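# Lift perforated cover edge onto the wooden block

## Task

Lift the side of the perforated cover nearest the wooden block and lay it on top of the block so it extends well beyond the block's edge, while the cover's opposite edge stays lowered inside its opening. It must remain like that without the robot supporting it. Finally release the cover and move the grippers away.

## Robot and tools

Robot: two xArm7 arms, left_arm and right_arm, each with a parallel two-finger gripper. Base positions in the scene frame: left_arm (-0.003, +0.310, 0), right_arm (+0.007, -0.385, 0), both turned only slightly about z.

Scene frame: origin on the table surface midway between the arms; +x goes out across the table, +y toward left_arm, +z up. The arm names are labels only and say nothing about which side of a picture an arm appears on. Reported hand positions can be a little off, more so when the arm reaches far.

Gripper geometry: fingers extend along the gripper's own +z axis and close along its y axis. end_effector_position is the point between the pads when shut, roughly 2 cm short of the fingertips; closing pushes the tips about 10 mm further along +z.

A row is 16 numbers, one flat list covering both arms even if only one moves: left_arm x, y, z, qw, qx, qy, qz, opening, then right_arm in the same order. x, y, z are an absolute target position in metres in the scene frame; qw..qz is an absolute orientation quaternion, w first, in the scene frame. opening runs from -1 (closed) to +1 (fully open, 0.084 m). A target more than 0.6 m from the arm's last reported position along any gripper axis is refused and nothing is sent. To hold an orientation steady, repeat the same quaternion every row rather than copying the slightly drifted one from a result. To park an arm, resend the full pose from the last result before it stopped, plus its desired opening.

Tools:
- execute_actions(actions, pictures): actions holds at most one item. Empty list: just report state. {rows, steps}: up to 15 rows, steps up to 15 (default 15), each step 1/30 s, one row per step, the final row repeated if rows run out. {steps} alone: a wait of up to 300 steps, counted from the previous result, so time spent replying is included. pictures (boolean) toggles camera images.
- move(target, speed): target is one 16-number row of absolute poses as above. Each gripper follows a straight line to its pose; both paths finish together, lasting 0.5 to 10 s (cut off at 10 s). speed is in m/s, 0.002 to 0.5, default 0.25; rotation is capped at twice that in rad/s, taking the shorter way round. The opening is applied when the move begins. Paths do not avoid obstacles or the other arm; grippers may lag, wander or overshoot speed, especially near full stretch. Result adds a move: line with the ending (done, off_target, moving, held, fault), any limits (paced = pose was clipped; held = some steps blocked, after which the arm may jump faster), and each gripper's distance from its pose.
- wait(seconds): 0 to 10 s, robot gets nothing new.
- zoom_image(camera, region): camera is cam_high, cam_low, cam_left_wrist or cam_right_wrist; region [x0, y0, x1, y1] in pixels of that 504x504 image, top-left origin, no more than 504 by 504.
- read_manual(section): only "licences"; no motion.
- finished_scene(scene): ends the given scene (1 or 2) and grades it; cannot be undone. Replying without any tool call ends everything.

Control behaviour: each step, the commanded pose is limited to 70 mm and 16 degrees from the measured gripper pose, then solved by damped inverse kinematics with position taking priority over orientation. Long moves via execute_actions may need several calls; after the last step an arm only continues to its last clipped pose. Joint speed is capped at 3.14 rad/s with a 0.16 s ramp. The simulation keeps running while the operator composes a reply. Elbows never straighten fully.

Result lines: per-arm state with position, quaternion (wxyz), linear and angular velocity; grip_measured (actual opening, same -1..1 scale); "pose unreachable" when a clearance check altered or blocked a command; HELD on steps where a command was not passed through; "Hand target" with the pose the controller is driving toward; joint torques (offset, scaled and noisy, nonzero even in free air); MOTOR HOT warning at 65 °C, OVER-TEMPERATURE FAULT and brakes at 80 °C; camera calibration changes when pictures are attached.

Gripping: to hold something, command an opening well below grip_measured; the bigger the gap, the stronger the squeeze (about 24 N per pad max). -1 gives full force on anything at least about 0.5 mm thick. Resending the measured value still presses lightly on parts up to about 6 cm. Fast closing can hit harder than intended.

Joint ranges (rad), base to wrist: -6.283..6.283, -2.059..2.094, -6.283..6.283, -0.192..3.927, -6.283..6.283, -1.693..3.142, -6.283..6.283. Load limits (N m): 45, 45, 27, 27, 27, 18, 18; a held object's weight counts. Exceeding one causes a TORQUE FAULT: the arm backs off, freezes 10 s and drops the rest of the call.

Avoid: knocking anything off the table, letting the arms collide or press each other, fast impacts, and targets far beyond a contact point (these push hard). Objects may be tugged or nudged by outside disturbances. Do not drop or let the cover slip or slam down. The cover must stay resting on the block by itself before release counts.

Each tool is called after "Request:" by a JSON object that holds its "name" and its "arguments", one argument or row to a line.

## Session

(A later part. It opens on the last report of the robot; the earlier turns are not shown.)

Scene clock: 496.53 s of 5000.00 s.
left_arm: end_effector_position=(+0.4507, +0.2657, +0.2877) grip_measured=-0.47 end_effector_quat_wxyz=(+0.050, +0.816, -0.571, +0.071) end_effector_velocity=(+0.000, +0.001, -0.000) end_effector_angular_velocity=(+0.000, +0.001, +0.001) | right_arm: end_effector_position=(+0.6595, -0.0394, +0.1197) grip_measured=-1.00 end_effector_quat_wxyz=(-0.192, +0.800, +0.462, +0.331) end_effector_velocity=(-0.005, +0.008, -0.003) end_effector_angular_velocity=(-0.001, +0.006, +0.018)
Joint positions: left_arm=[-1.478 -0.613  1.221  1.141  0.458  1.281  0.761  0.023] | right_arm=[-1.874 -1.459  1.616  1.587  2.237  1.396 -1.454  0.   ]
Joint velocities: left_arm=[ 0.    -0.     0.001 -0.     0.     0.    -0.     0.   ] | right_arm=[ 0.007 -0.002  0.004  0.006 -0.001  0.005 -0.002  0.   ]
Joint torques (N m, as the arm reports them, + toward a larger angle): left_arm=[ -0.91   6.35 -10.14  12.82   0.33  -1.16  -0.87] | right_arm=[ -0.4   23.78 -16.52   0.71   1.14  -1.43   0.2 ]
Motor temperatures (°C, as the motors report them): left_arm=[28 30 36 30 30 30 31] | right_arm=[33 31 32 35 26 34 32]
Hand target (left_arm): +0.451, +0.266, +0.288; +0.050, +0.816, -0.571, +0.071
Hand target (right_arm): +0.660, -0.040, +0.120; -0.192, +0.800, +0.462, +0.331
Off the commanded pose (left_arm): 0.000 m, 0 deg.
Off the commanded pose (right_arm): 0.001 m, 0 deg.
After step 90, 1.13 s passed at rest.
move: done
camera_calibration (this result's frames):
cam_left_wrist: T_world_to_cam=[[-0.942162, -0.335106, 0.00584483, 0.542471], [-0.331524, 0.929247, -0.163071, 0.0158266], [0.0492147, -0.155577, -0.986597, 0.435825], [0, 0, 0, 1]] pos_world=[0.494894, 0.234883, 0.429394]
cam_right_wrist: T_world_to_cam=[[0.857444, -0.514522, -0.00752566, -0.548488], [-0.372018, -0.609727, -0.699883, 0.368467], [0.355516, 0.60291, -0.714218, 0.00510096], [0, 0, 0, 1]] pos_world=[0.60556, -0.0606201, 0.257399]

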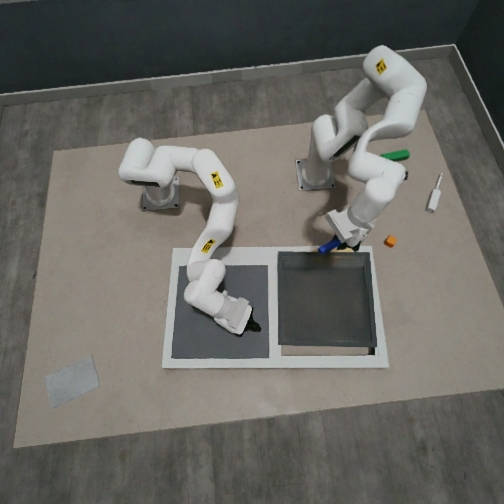

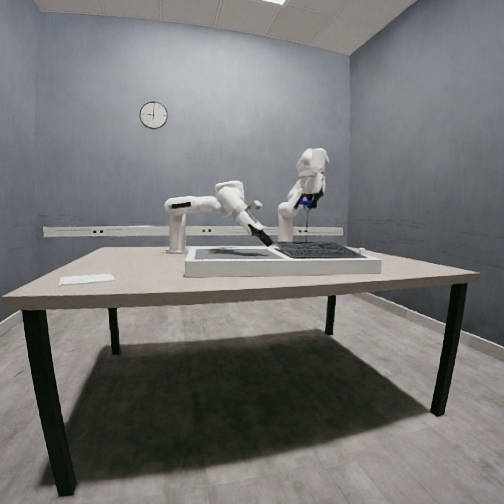

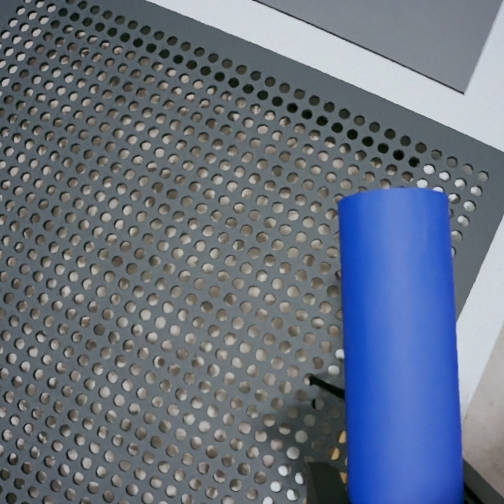

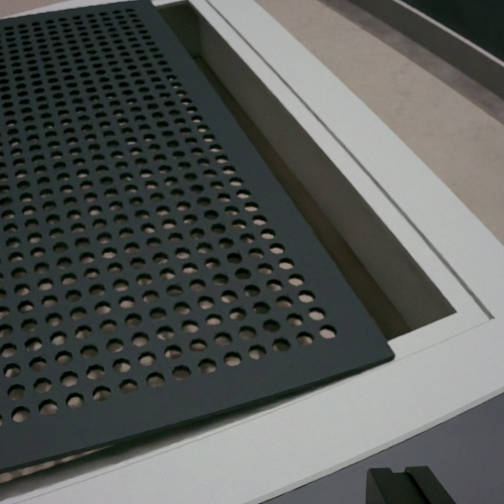

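Request:
{"name": "zoom_image", "arguments": {
  "camera": "cam_right_wrist",
  "region": [330, 290, 450, 410]
}}

Region (330, 290, 450, 410) of cam_right_wrist's 504x504 image, scaled by 4.200, with more detail than that image has.

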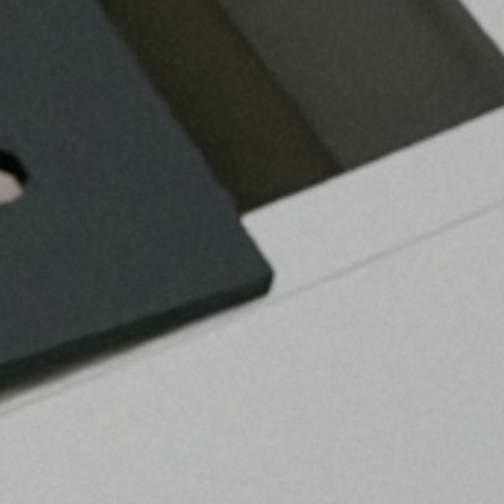

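Request:
{"name": "zoom_image", "arguments": {
  "camera": "cam_high",
  "region": [260, 320, 310, 370]
}}

Request:
{"name": "zoom_image", "arguments": {
  "camera": "cam_low",
  "region": [270, 225, 390, 275]
}}

Region (260, 320, 310, 370) of cam_high's 504x504 image, scaled by 10.080, with more detail than that image has.

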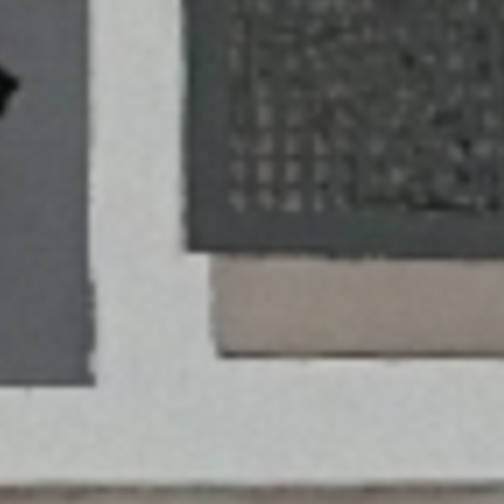

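Region (270, 225, 390, 275) of cam_low's 504x504 image, scaled by 4.200, with more detail than that image has; it fills the top 210 rows of this view, and the rest is white.

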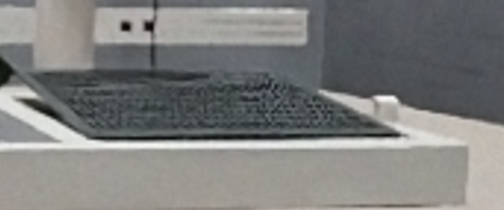

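Request:
{"name": "move", "arguments": {
  "target": [0.4702,0.2648,0.284,0.0692,0.6065,-0.7904,0.0531,-1,0.49,0.02,0.13,-0.3536,0.6124,0.6124,0.3536,-1],
  "speed": 0.12
}}

Scene clock: 529.73 s of 5000.00 s.
left_arm: end_effector_position=(+0.4702, +0.2649, +0.2837) grip_measured=-0.47 end_effector_quat_wxyz=(-0.070, -0.607, +0.790, -0.053) end_effector_velocity=(+0.000, -0.000, +0.000) end_effector_angular_velocity=(+0.000, -0.001, -0.002) | right_arm: end_effector_position=(+0.4902, +0.0202, +0.1299) grip_measured=-1.00 end_effector_quat_wxyz=(-0.354, +0.612, +0.612, +0.354) end_effector_velocity=(-0.001, +0.001, -0.000) end_effector_angular_velocity=(+0.002, +0.001, +0.002)
Joint positions: left_arm=[-1.763 -0.721  1.398  1.329  0.54   1.456  1.311  0.023] | right_arm=[-1.618 -1.309  1.688  1.174  2.317  1.835 -1.984  0.   ]
Joint velocities: left_arm=[-0.001 -0.    -0.     0.002  0.     0.001  0.002 -0.   ] | right_arm=[ 0.001  0.001  0.002 -0.001  0.001  0.002 -0.002  0.   ]
Joint torques (N m, as the arm reports them, + toward a larger angle): left_arm=[ -0.88  14.91 -12.16  11.37   0.47  -0.98  -0.8 ] | right_arm=[  0.15  18.76 -15.75   2.69   1.66  -0.25   0.08]
Motor temperatures (°C, as the motors report them): left_arm=[28 30 36 30 30 30 31] | right_arm=[33 31 32 35 26 34 32]
Hand target (left_arm): +0.470, +0.265, +0.284; -0.070, -0.606, +0.790, -0.053
Hand target (right_arm): +0.490, +0.020, +0.130; -0.354, +0.612, +0.612, +0.354
Off the commanded pose (left_arm): 0.000 m, 0 deg.
Off the commanded pose (right_arm): 0.000 m, 0 deg.
After step 90, 27.30 s passed at rest.
move: done
camera_calibration (this result's frames):
cam_left_wrist: T_world_to_cam=[[-0.964039, 0.265686, 0.00634109, 0.4116], [0.261108, 0.951331, -0.163683, -0.261935], [-0.049521, -0.156141, -0.986493, 0.477332], [0, 0, 0, 1]] pos_world=[0.488829, 0.214362, 0.4254]
cam_right_wrist: T_world_to_cam=[[0.999824, -0.0157877, -0.0101726, -0.452087], [-0.0167781, -0.507432, -0.861528, 0.193766], [0.00843963, 0.861547, -0.507608, 0.174691], [0, 0, 0, 1]] pos_world=[0.453784, -0.0593183, 0.251011]

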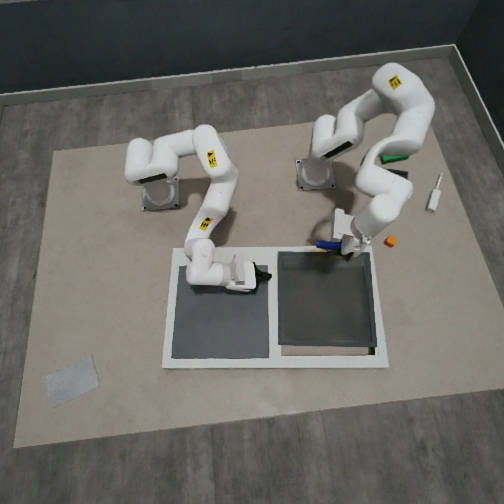

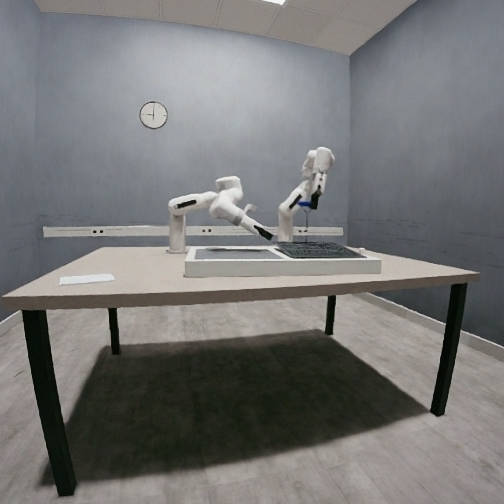

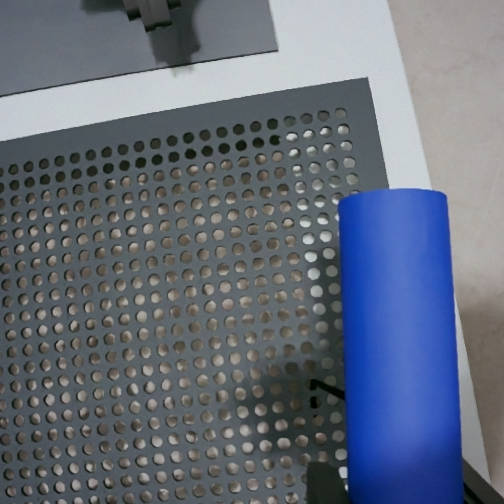

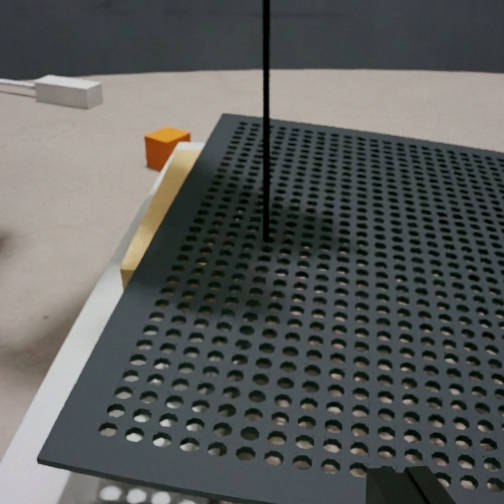

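Request:
{"name": "move", "arguments": {
  "target": [0.4857,0.2528,0.284,0.0819,0.3407,-0.9361,0.0298,-1,0.49,-0.01,0.14,-0.3536,0.6124,0.6124,0.3536,-1],
  "speed": 0.12
}}

Scene clock: 535.03 s of 5000.00 s.
left_arm: end_effector_position=(+0.4857, +0.2529, +0.2838) grip_measured=-0.47 end_effector_quat_wxyz=(-0.082, -0.341, +0.936, -0.030) end_effector_velocity=(+0.000, +0.000, +0.000) end_effector_angular_velocity=(+0.000, +0.000, -0.003) | right_arm: end_effector_position=(+0.4899, -0.0099, +0.1400) grip_measured=-1.00 end_effector_quat_wxyz=(-0.354, +0.612, +0.612, +0.354) end_effector_velocity=(-0.000, +0.000, +0.000) end_effector_angular_velocity=(+0.001, +0.000, +0.001)
Joint positions: left_arm=[-2.017 -0.822  1.479  1.524  0.649  1.652  1.833  0.023] | right_arm=[-1.643 -1.295  1.655  1.128  2.275  1.903 -2.015  0.   ]
Joint velocities: left_arm=[-0.002 -0.     0.001  0.002  0.     0.002  0.004  0.   ] | right_arm=[ 0.     0.     0.001  0.     0.001  0.001 -0.     0.   ]
Joint torques (N m, as the arm reports them, + toward a larger angle): left_arm=[ -0.9   21.73 -13.23   9.66   0.25  -0.81  -0.84] | right_arm=[  0.2   18.01 -16.     3.05   1.44  -0.22  -0.01]
Motor temperatures (°C, as the motors report them): left_arm=[28 30 36 30 30 30 31] | right_arm=[33 31 32 35 26 34 32]
Hand target (left_arm): +0.486, +0.253, +0.284; -0.082, -0.341, +0.936, -0.030
Hand target (right_arm): +0.490, -0.010, +0.140; -0.354, +0.612, +0.612, +0.354
Off the commanded pose (left_arm): 0.000 m, 0 deg.
Off the commanded pose (right_arm): 0.000 m, 0 deg.
move: done
camera_calibration (this result's frames):
cam_left_wrist: T_world_to_cam=[[-0.63749, 0.770434, 0.00606587, 0.143568], [0.759426, 0.62967, -0.163671, -0.415311], [-0.129918, -0.0997323, -0.986496, 0.50108], [0, 0, 0, 1]] pos_world=[0.47202, 0.200873, 0.425468]
cam_right_wrist: T_world_to_cam=[[0.999823, -0.0151743, -0.0111015, -0.452026], [-0.0172722, -0.508014, -0.861176, 0.187368], [0.00742804, 0.861215, -0.508186, 0.206328], [0, 0, 0, 1]] pos_world=[0.453649, -0.089367, 0.261191]

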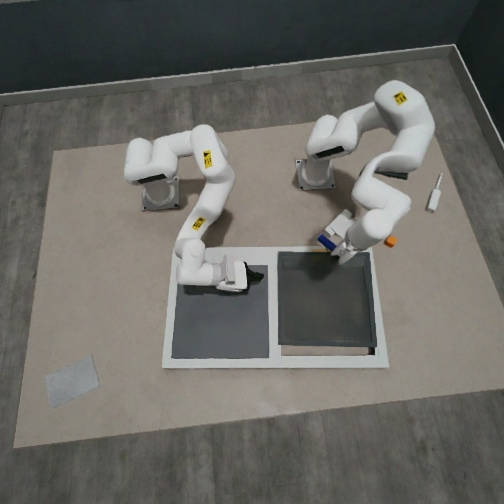

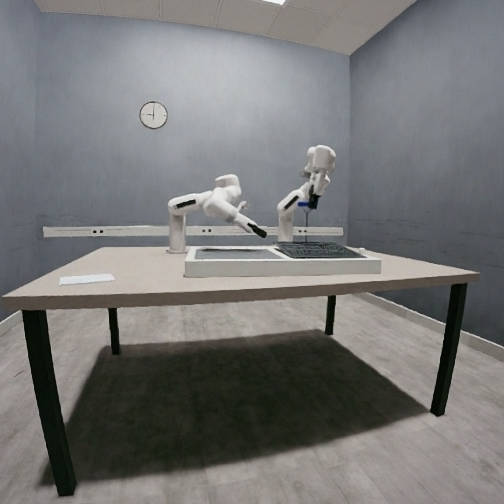

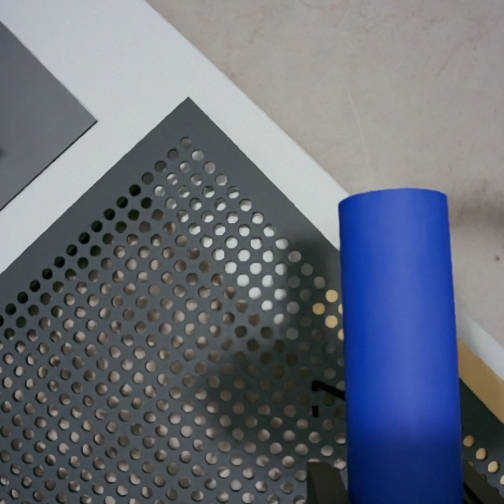

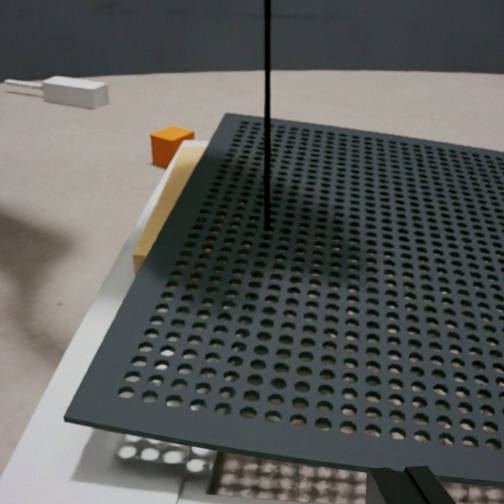

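Request:
{"name": "move", "arguments": {
  "target": [0.4537,0.2259,0.285,-0.0164,0.342,-0.9396,-0.006,-1,0.49,-0.01,0.14,-0.3536,0.6124,0.6124,0.3536,-1],
  "speed": 0.04
}}

Request:
{"name": "move", "arguments": {
  "target": [0.4585,0.2286,0.257,-0.0164,0.342,-0.9396,-0.006,-1,0.49,-0.01,0.14,-0.3536,0.6124,0.6124,0.3536,-1],
  "speed": 0.02
}}

Scene clock: 546.13 s of 5000.00 s.
left_arm: end_effector_position=(+0.4538, +0.2260, +0.2851) grip_measured=-0.47 end_effector_quat_wxyz=(+0.016, -0.342, +0.940, +0.006) end_effector_velocity=(+0.001, +0.001, +0.001) end_effector_angular_velocity=(-0.000, -0.005, +0.006) | right_arm: end_effector_position=(+0.4900, -0.0100, +0.1400) grip_measured=-1.00 end_effector_quat_wxyz=(-0.354, +0.612, +0.612, +0.354) end_effector_velocity=(-0.000, -0.000, -0.000) end_effector_angular_velocity=(-0.001, +0.000, -0.000)
Joint positions: left_arm=[-1.843 -0.735  1.286  1.257  0.735  1.517  1.695  0.023] | right_arm=[-1.643 -1.295  1.654  1.128  2.275  1.903 -2.016  0.   ]
Joint velocities: left_arm=[ 0.007 -0.001 -0.004 -0.003  0.003 -0.003 -0.004 -0.   ] | right_arm=[ 0.    -0.001  0.    -0.    -0.     0.    -0.     0.   ]
Joint torques (N m, as the arm reports them, + toward a larger angle): left_arm=[ -1.33  12.88 -12.51  11.73   0.49  -1.14  -0.9 ] | right_arm=[  0.63  18.18 -15.43   3.     1.38  -0.17   0.14]
Motor temperatures (°C, as the motors report them): left_arm=[28 30 37 29 30 30 31] | right_arm=[33 31 32 35 26 34 32]
Hand target (left_arm): +0.454, +0.226, +0.285; +0.017, -0.342, +0.940, +0.006
Hand target (right_arm): +0.490, -0.010, +0.140; -0.354, +0.612, +0.612, +0.354
Off the commanded pose (left_arm): 0.000 m, 0 deg.
Off the commanded pose (right_arm): 0.000 m, 0 deg.
After step 90, 5.23 s passed at rest.
move: done
camera_calibration (this result's frames):
cam_left_wrist: T_world_to_cam=[[-0.638401, 0.769661, 0.00809295, 0.143945], [0.769114, 0.637465, 0.0458401, -0.439758], [0.0301224, 0.0354888, -0.998916, 0.39587], [0, 0, 0, 1]] pos_world=[0.418194, 0.155492, 0.414434]
cam_right_wrist: T_world_to_cam=[[0.999825, -0.0152706, -0.0107758, -0.452213], [-0.0170419, -0.508159, -0.861095, 0.187166], [0.00767359, 0.861128, -0.50833, 0.206321], [0, 0, 0, 1]] pos_world=[0.45374, -0.0894646, 0.261174]

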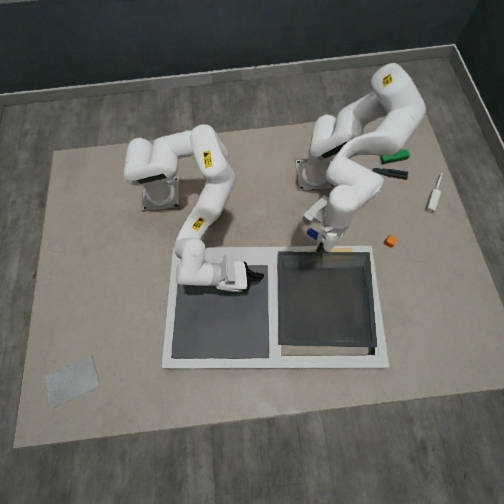

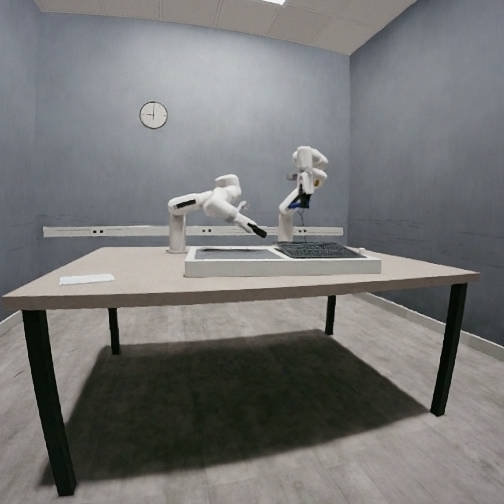

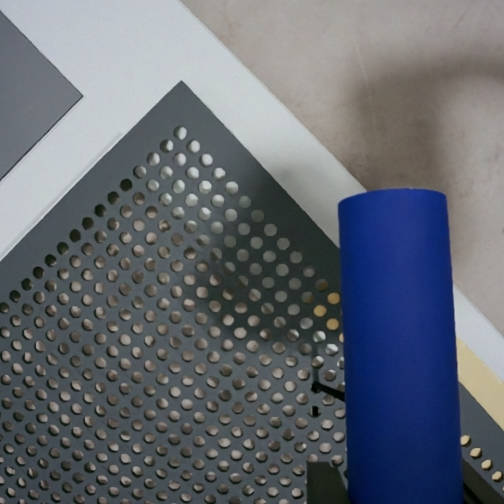

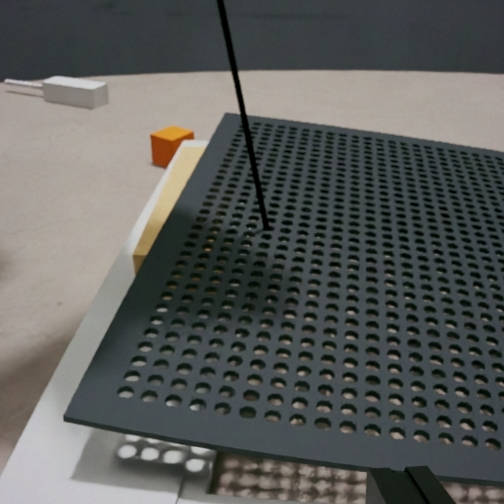

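Scene clock: 547.83 s of 5000.00 s.
left_arm: end_effector_position=(+0.4585, +0.2285, +0.2570) grip_measured=-0.47 end_effector_quat_wxyz=(+0.016, -0.342, +0.940, +0.006) end_effector_velocity=(+0.000, -0.001, +0.000) end_effector_angular_velocity=(+0.000, -0.002, -0.001) | right_arm: end_effector_position=(+0.4900, -0.0100, +0.1400) grip_measured=-1.00 end_effector_quat_wxyz=(-0.354, +0.612, +0.612, +0.354) end_effector_velocity=(-0.000, +0.000, -0.000) end_effector_angular_velocity=(-0.001, +0.000, +0.001)
Joint positions: left_arm=[-1.851 -0.756  1.335  1.206  0.77   1.456  1.686  0.023] | right_arm=[-1.643 -1.295  1.654  1.128  2.275  1.903 -2.016  0.   ]
Joint velocities: left_arm=[-0.    -0.    -0.    -0.001  0.001 -0.001 -0.    -0.   ] | right_arm=[ 0.001  0.    -0.     0.    -0.001 -0.001  0.     0.   ]
Joint torques (N m, as the arm reports them, + toward a larger angle): left_arm=[ -1.3   13.25 -12.46  10.84   0.32  -1.17  -0.9 ] | right_arm=[  0.17  18.35 -15.52   3.04   1.39  -0.37   0.12]
Motor temperatures (°C, as the motors report them): left_arm=[28 30 37 29 30 30 31] | right_arm=[33 31 32 35 26 34 32]
Hand target (left_arm): +0.459, +0.229, +0.257; +0.016, -0.342, +0.940, +0.006
Hand target (right_arm): +0.490, -0.010, +0.140; -0.354, +0.612, +0.612, +0.354
Off the commanded pose (left_arm): 0.000 m, 0 deg.
Off the commanded pose (right_arm): 0.000 m, 0 deg.
move: done
camera_calibration (this result's frames):
cam_left_wrist: T_world_to_cam=[[-0.638202, 0.769833, 0.00740011, 0.145262], [0.769267, 0.637295, 0.0456444, -0.44368], [0.0304225, 0.034823, -0.99893, 0.367627], [0, 0, 0, 1]] pos_world=[0.422831, 0.158125, 0.386411]
cam_right_wrist: T_world_to_cam=[[0.999825, -0.0152703, -0.0107747, -0.452213], [-0.0170407, -0.508159, -0.861095, 0.187165], [0.00767389, 0.861128, -0.50833, 0.206321], [0, 0, 0, 1]] pos_world=[0.45374, -0.0894643, 0.261173]

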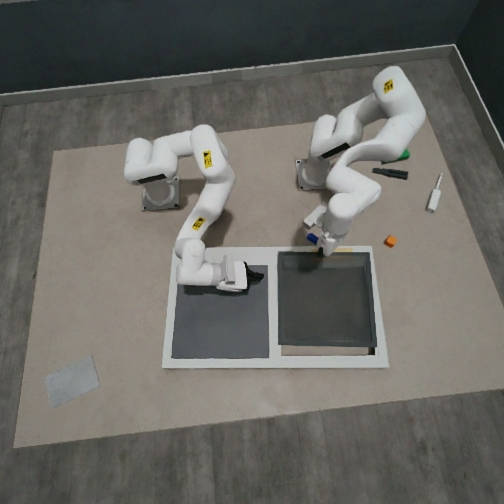

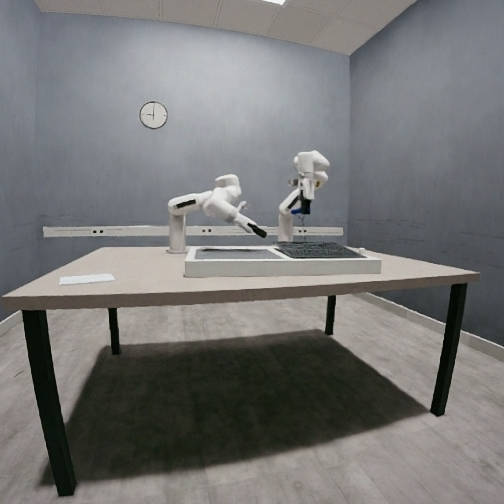

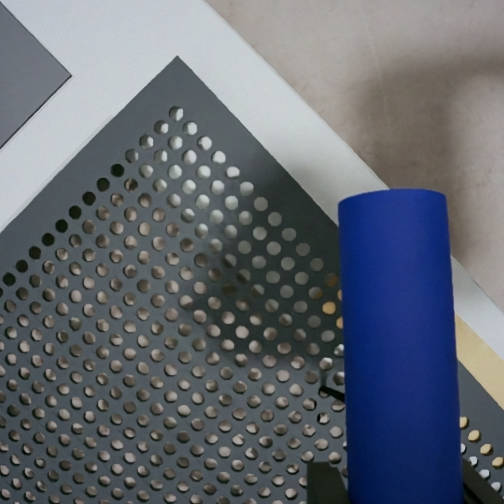

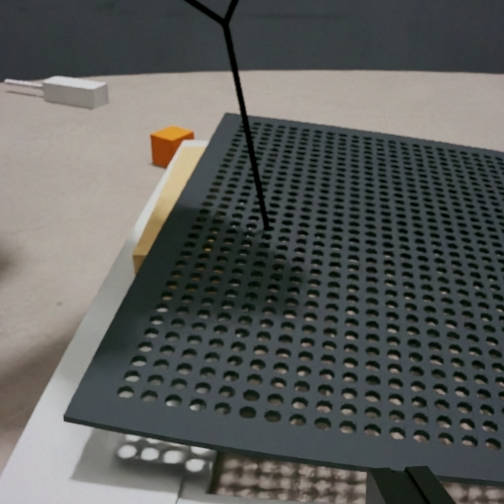

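Request:
{"name": "move", "arguments": {
  "target": [0.4725,0.2386,0.2135,0.0164,0.342,-0.9396,0.006,-1,0.49,-0.01,0.14,-0.3536,0.6124,0.6124,0.3536,-1],
  "speed": 0.025
}}

Scene clock: 555.73 s of 5000.00 s.
left_arm: end_effector_position=(+0.4724, +0.2385, +0.2135) grip_measured=-0.47 end_effector_quat_wxyz=(-0.016, -0.342, +0.940, -0.006) end_effector_velocity=(+0.000, -0.000, -0.000) end_effector_angular_velocity=(+0.001, -0.000, -0.001) | right_arm: end_effector_position=(+0.4900, -0.0100, +0.1400) grip_measured=-1.00 end_effector_quat_wxyz=(-0.354, +0.612, +0.612, +0.354) end_effector_velocity=(+0.000, -0.000, -0.000) end_effector_angular_velocity=(+0.000, +0.000, -0.001)
Joint positions: left_arm=[-1.913 -0.817  1.467  1.213  0.792  1.406  1.718  0.023] | right_arm=[-1.643 -1.295  1.654  1.128  2.275  1.903 -2.016  0.   ]
Joint velocities: left_arm=[-0.001  0.001  0.    -0.     0.    -0.     0.    -0.   ] | right_arm=[-0.001  0.     0.001  0.     0.    -0.     0.     0.   ]
Joint torques (N m, as the arm reports them, + toward a larger angle): left_arm=[ -2.02  16.72 -13.89   9.96   0.26  -1.52  -0.81] | right_arm=[  0.27  17.74 -15.45   2.91   1.51  -0.27   0.17]
Motor temperatures (°C, as the motors report them): left_arm=[28 30 37 29 30 30 31] | right_arm=[33 31 32 35 26 34 32]
Hand target (left_arm): +0.472, +0.239, +0.213; -0.016, -0.342, +0.940, -0.006
Hand target (right_arm): +0.490, -0.010, +0.140; -0.354, +0.612, +0.612, +0.354
Off the commanded pose (left_arm): 0.000 m, 0 deg.
Off the commanded pose (right_arm): 0.000 m, 0 deg.
After step 90, 2.73 s passed at rest.
move: done
camera_calibration (this result's frames):
cam_left_wrist: T_world_to_cam=[[-0.637699, 0.770256, 0.0067311, 0.146643], [0.769943, 0.637651, -0.0242513, -0.444246], [-0.0229718, -0.0102824, -0.999683, 0.359478], [0, 0, 0, 1]] pos_world=[0.443817, 0.174018, 0.347604]
cam_right_wrist: T_world_to_cam=[[0.999825, -0.0152702, -0.0107748, -0.452213], [-0.0170408, -0.508159, -0.861095, 0.187165], [0.0076738, 0.861128, -0.50833, 0.206321], [0, 0, 0, 1]] pos_world=[0.45374, -0.0894643, 0.261173]

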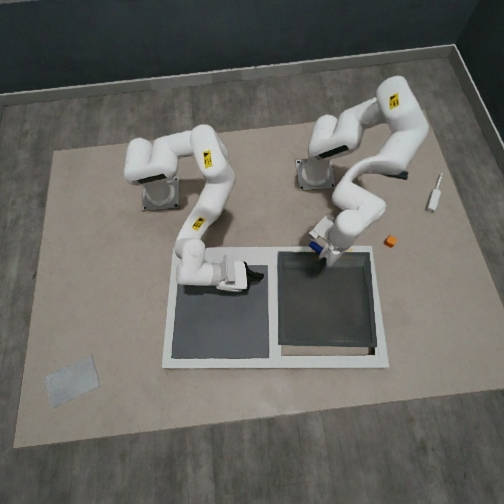

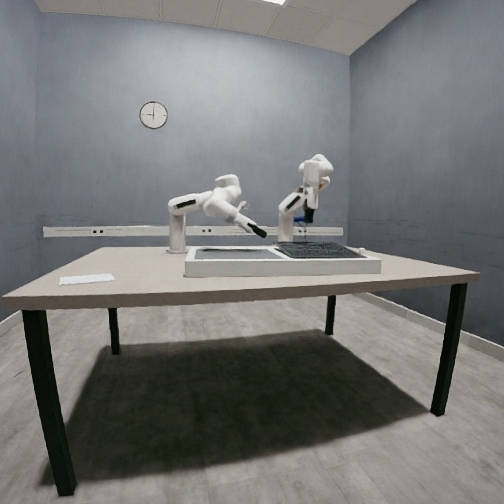

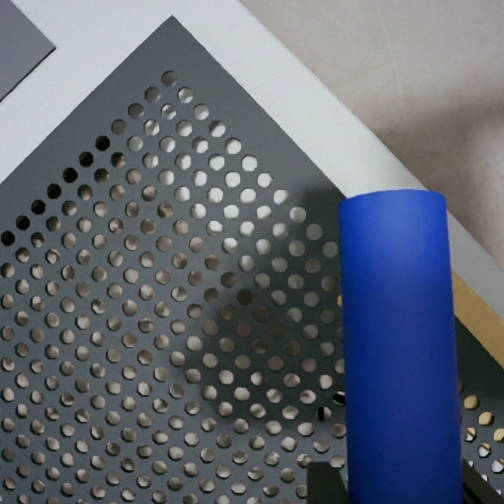

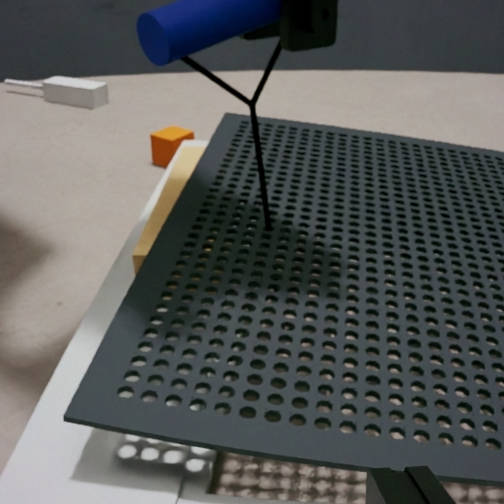

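Request:
{"name": "move", "arguments": {
  "target": [0.473,0.241,0.2105,0.0164,0.342,-0.9396,0.006,-1,0.49,-0.01,0.14,-0.3536,0.6124,0.6124,0.3536,-1],
  "speed": 0.008
}}

Request:
{"name": "move", "arguments": {
  "target": [0.473,0.241,0.2105,0.0164,0.342,-0.9396,0.006,0.2,0.49,-0.01,0.14,-0.3536,0.6124,0.6124,0.3536,-1],
  "speed": 0.01
}}

Scene clock: 559.63 s of 5000.00 s.
left_arm: end_effector_position=(+0.4729, +0.2408, +0.2105) grip_measured=-0.47 end_effector_quat_wxyz=(-0.016, -0.342, +0.940, -0.006) end_effector_velocity=(+0.000, +0.000, +0.000) end_effector_angular_velocity=(+0.001, -0.002, -0.001) | right_arm: end_effector_position=(+0.4900, -0.0100, +0.1400) grip_measured=-1.00 end_effector_quat_wxyz=(-0.354, +0.612, +0.612, +0.354) end_effector_velocity=(+0.000, -0.000, +0.000) end_effector_angular_velocity=(+0.000, -0.001, -0.000)
Joint positions: left_arm=[-1.91  -0.821  1.472  1.209  0.797  1.401  1.721  0.023] | right_arm=[-1.643 -1.295  1.654  1.128  2.275  1.903 -2.016  0.   ]
Joint velocities: left_arm=[ 0.001  0.    -0.001 -0.     0.001 -0.     0.    -0.   ] | right_arm=[-0.     0.    -0.     0.001  0.    -0.     0.     0.   ]
Joint torques (N m, as the arm reports them, + toward a larger angle): left_arm=[ -1.13  17.18 -13.64  10.23   0.59  -1.11  -0.87] | right_arm=[  0.17  17.75 -15.53   3.     1.4   -0.23   0.02]
Motor temperatures (°C, as the motors report them): left_arm=[28 30 37 29 30 30 31] | right_arm=[33 31 32 35 26 34 32]
Hand target (left_arm): +0.473, +0.241, +0.210; -0.016, -0.342, +0.940, -0.006
Hand target (right_arm): +0.490, -0.010, +0.140; -0.354, +0.612, +0.612, +0.354
Off the commanded pose (left_arm): 0.000 m, 0 deg.
Off the commanded pose (right_arm): 0.000 m, 0 deg.
After step 90, 0.20 s passed at rest.
move: done
camera_calibration (this result's frames):
cam_left_wrist: T_world_to_cam=[[-0.637602, 0.770337, 0.00660143, 0.145161], [0.770022, 0.63755, -0.0244216, -0.446139], [-0.0230216, -0.010488, -0.99968, 0.356625], [0, 0, 0, 1]] pos_world=[0.444302, 0.176353, 0.344657]
cam_right_wrist: T_world_to_cam=[[0.999825, -0.0152704, -0.0107744, -0.452213], [-0.0170405, -0.508159, -0.861095, 0.187165], [0.00767411, 0.861128, -0.50833, 0.206321], [0, 0, 0, 1]] pos_world=[0.45374, -0.0894644, 0.261174]

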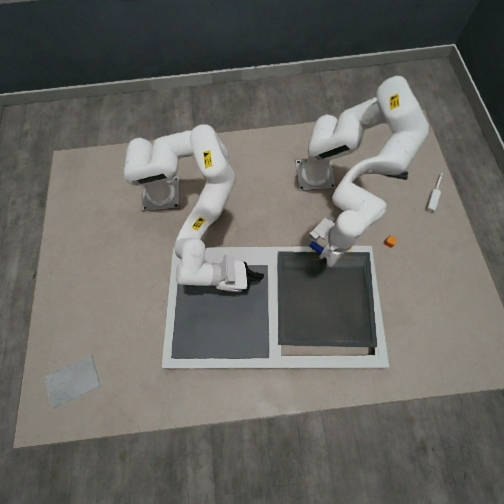

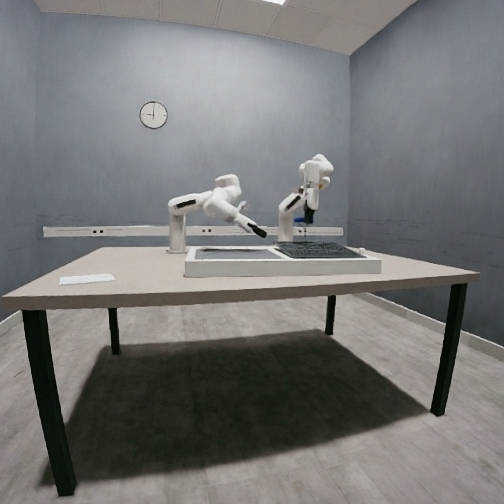

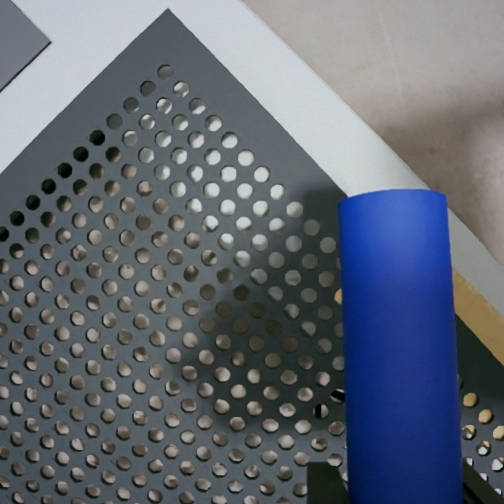

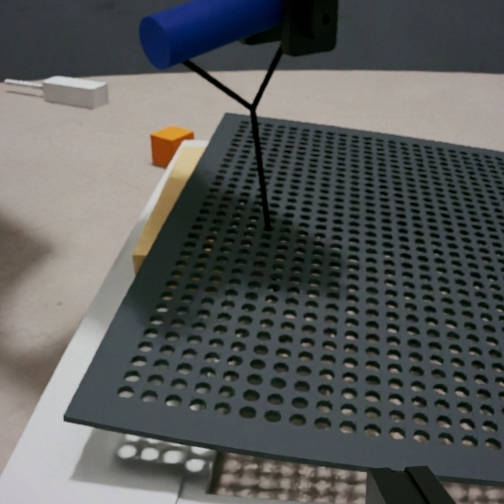

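Scene clock: 560.33 s of 5000.00 s.
left_arm: end_effector_position=(+0.4730, +0.2410, +0.2105) grip_measured=+0.19 end_effector_quat_wxyz=(-0.016, -0.342, +0.940, -0.006) end_effector_velocity=(+0.000, -0.000, +0.000) end_effector_angular_velocity=(-0.001, -0.001, -0.000) | right_arm: end_effector_position=(+0.4900, -0.0100, +0.1400) grip_measured=-1.00 end_effector_quat_wxyz=(-0.354, +0.612, +0.612, +0.354) end_effector_velocity=(+0.000, -0.000, +0.001) end_effector_angular_velocity=(+0.002, -0.001, -0.002)
Joint positions: left_arm=[-1.909 -0.821  1.472  1.209  0.797  1.401  1.721  0.052] | right_arm=[-1.643 -1.295  1.654  1.128  2.275  1.903 -2.016  0.   ]
Joint velocities: left_arm=[ 0.001 -0.001 -0.001  0.    -0.     0.     0.    -0.   ] | right_arm=[-0.001  0.001 -0.    -0.001  0.001 -0.     0.     0.   ]
Joint torques (N m, as the arm reports them, + toward a larger angle): left_arm=[ -0.75  17.23 -13.35  10.21   0.75  -1.01  -0.85] | right_arm=[  0.43  17.94 -15.77   2.96   1.32  -0.19   0.09]
Motor temperatures (°C, as the motors report them): left_arm=[28 30 37 29 30 30 31] | right_arm=[33 31 32 35 26 34 32]
Hand target (left_arm): +0.473, +0.241, +0.210; -0.016, -0.342, +0.940, -0.006
Hand target (right_arm): +0.490, -0.010, +0.140; -0.354, +0.612, +0.612, +0.354
Off the commanded pose (left_arm): 0.000 m, 0 deg.
Off the commanded pose (right_arm): 0.000 m, 0 deg.
move: done
camera_calibration (this result's frames):
cam_left_wrist: T_world_to_cam=[[-0.637823, 0.770153, 0.00675963, 0.145165], [0.769841, 0.637777, -0.0241826, -0.446349], [-0.0229354, -0.0102204, -0.999685, 0.356528], [0, 0, 0, 1]] pos_world=[0.444385, 0.176516, 0.344641]
cam_right_wrist: T_world_to_cam=[[0.999825, -0.0152701, -0.0107745, -0.452213], [-0.0170404, -0.508159, -0.861095, 0.187165], [0.00767382, 0.861128, -0.50833, 0.206321], [0, 0, 0, 1]] pos_world=[0.45374, -0.0894643, 0.261174]

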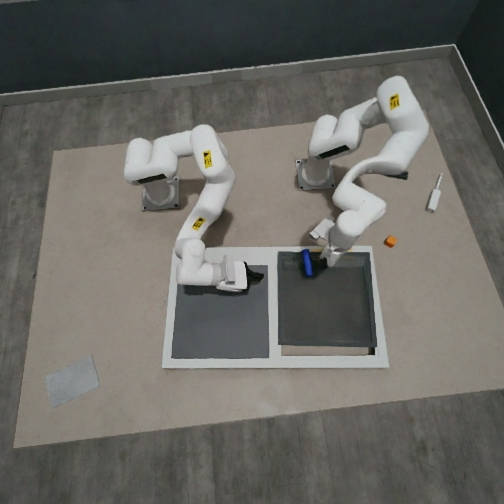

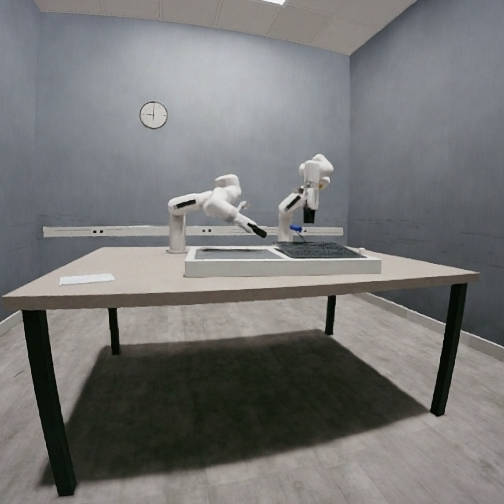

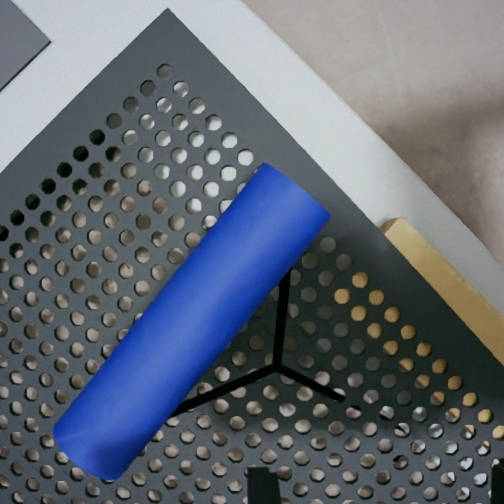

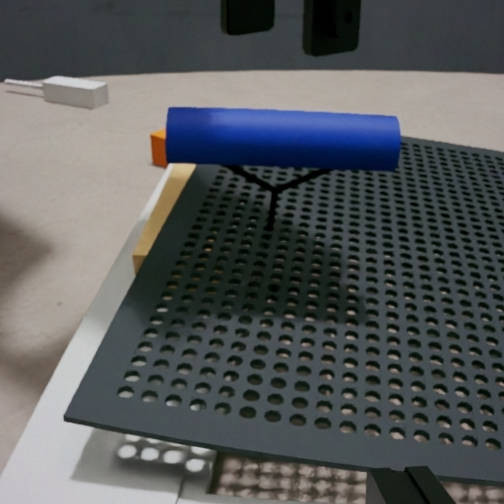

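It leaned over, cover undisturbed. Retreat.

Request:
{"name": "move", "arguments": {
  "target": [0.33,0.40,0.36,0,0.7071,-0.7071,0,0.2,0.36,-0.22,0.28,-0.1913,0.8001,0.4619,0.3314,-1],
  "speed": 0.25
}}

Request:
{"name": "zoom_image", "arguments": {
  "camera": "cam_high",
  "region": [260, 230, 400, 370]
}}

Scene clock: 565.37 s of 5000.00 s.
left_arm: end_effector_position=(+0.3295, +0.3999, +0.3601) grip_measured=+0.19 end_effector_quat_wxyz=(-0.001, +0.707, -0.707, -0.000) end_effector_velocity=(-0.000, +0.001, +0.002) end_effector_angular_velocity=(-0.002, -0.004, +0.003) | right_arm: end_effector_position=(+0.3596, -0.2193, +0.2804) grip_measured=-1.00 end_effector_quat_wxyz=(-0.192, +0.800, +0.462, +0.331) end_effector_velocity=(-0.001, -0.001, +0.001) end_effector_angular_velocity=(-0.000, -0.001, -0.000)
Joint positions: left_arm=[-1.09  -0.9    0.82   1.123  0.628  1.785  1.166  0.052] | right_arm=[-1.266 -1.405  0.82   0.514  1.616  1.989 -1.723  0.   ]
Joint velocities: left_arm=[ 0.002 -0.002 -0.003  0.003 -0.     0.002 -0.001  0.   ] | right_arm=[ 0.001 -0.    -0.005 -0.001 -0.004  0.001 -0.     0.   ]
Joint torques (N m, as the arm reports them, + toward a larger angle): left_arm=[ -0.77   8.12 -10.14  10.85   0.7   -1.11  -0.8 ] | right_arm=[ 0.64  8.89 -9.93  7.66  1.12 -0.93  0.07]
Motor temperatures (°C, as the motors report them): left_arm=[28 30 37 29 30 30 31] | right_arm=[33 31 32 35 26 34 32]
Hand target (left_arm): +0.329, +0.400, +0.360; -0.001, +0.707, -0.707, +0.000
Hand target (right_arm): +0.360, -0.219, +0.281; -0.192, +0.800, +0.462, +0.331
Off the commanded pose (left_arm): 0.001 m, 0 deg.
Off the commanded pose (right_arm): 0.001 m, 0 deg.
move: done
camera_calibration (this result's frames):
cam_left_wrist: T_world_to_cam=[[-0.99996, 0.0067138, 0.00595703, 0.355139], [0.00678424, 0.999906, 0.0118838, -0.33994], [-0.00587669, 0.0119238, -0.999912, 0.489987], [0, 0, 0, 1]] pos_world=[0.36031, 0.331681, 0.491868]
cam_right_wrist: T_world_to_cam=[[0.857206, -0.514905, -0.00834022, -0.382433], [-0.372495, -0.608779, -0.700454, 0.260186], [0.35559, 0.60354, -0.713649, 0.334853], [0, 0, 0, 1]] pos_world=[0.305672, -0.240618, 0.418026]

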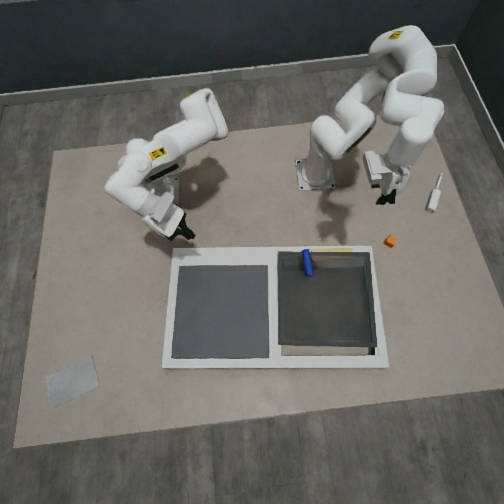

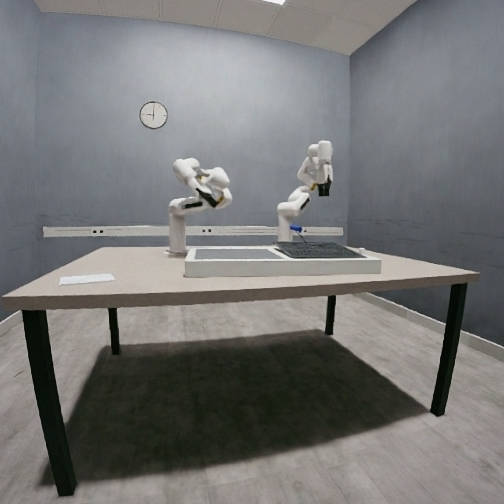

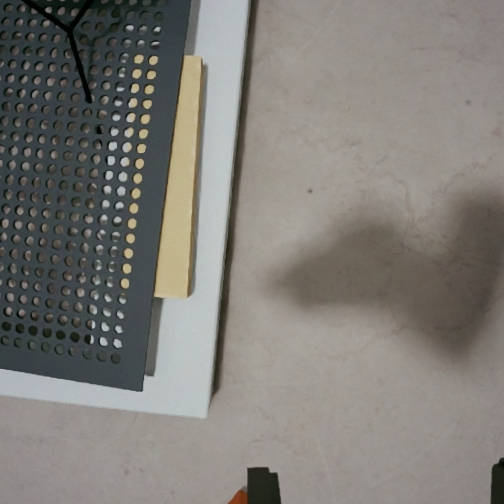

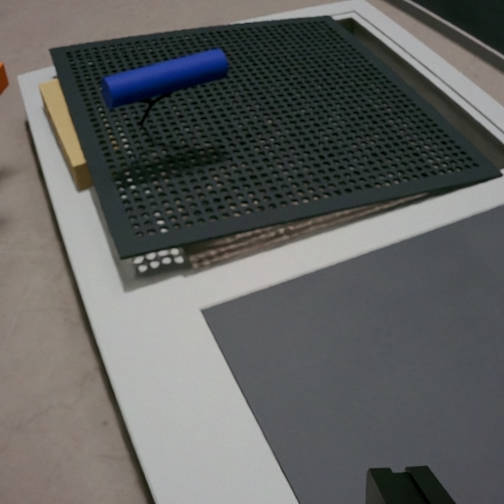

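Region (260, 230, 400, 370) of cam_high's 504x504 image, scaled by 3.600, with more detail than that image has.

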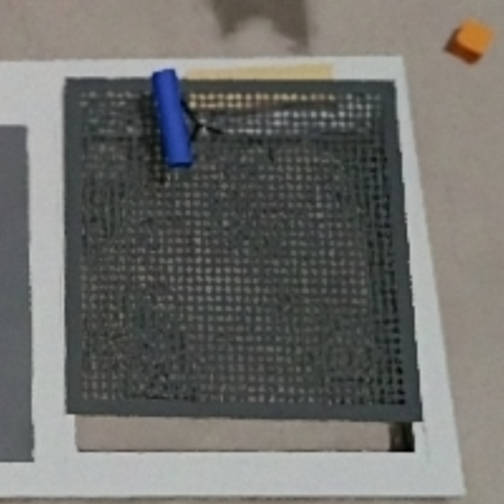

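Overlap 22–33 mm. Finish.

Request:
{"name": "finished_scene", "arguments": {
  "scene": 1
}}

The scene is finished: the task was done.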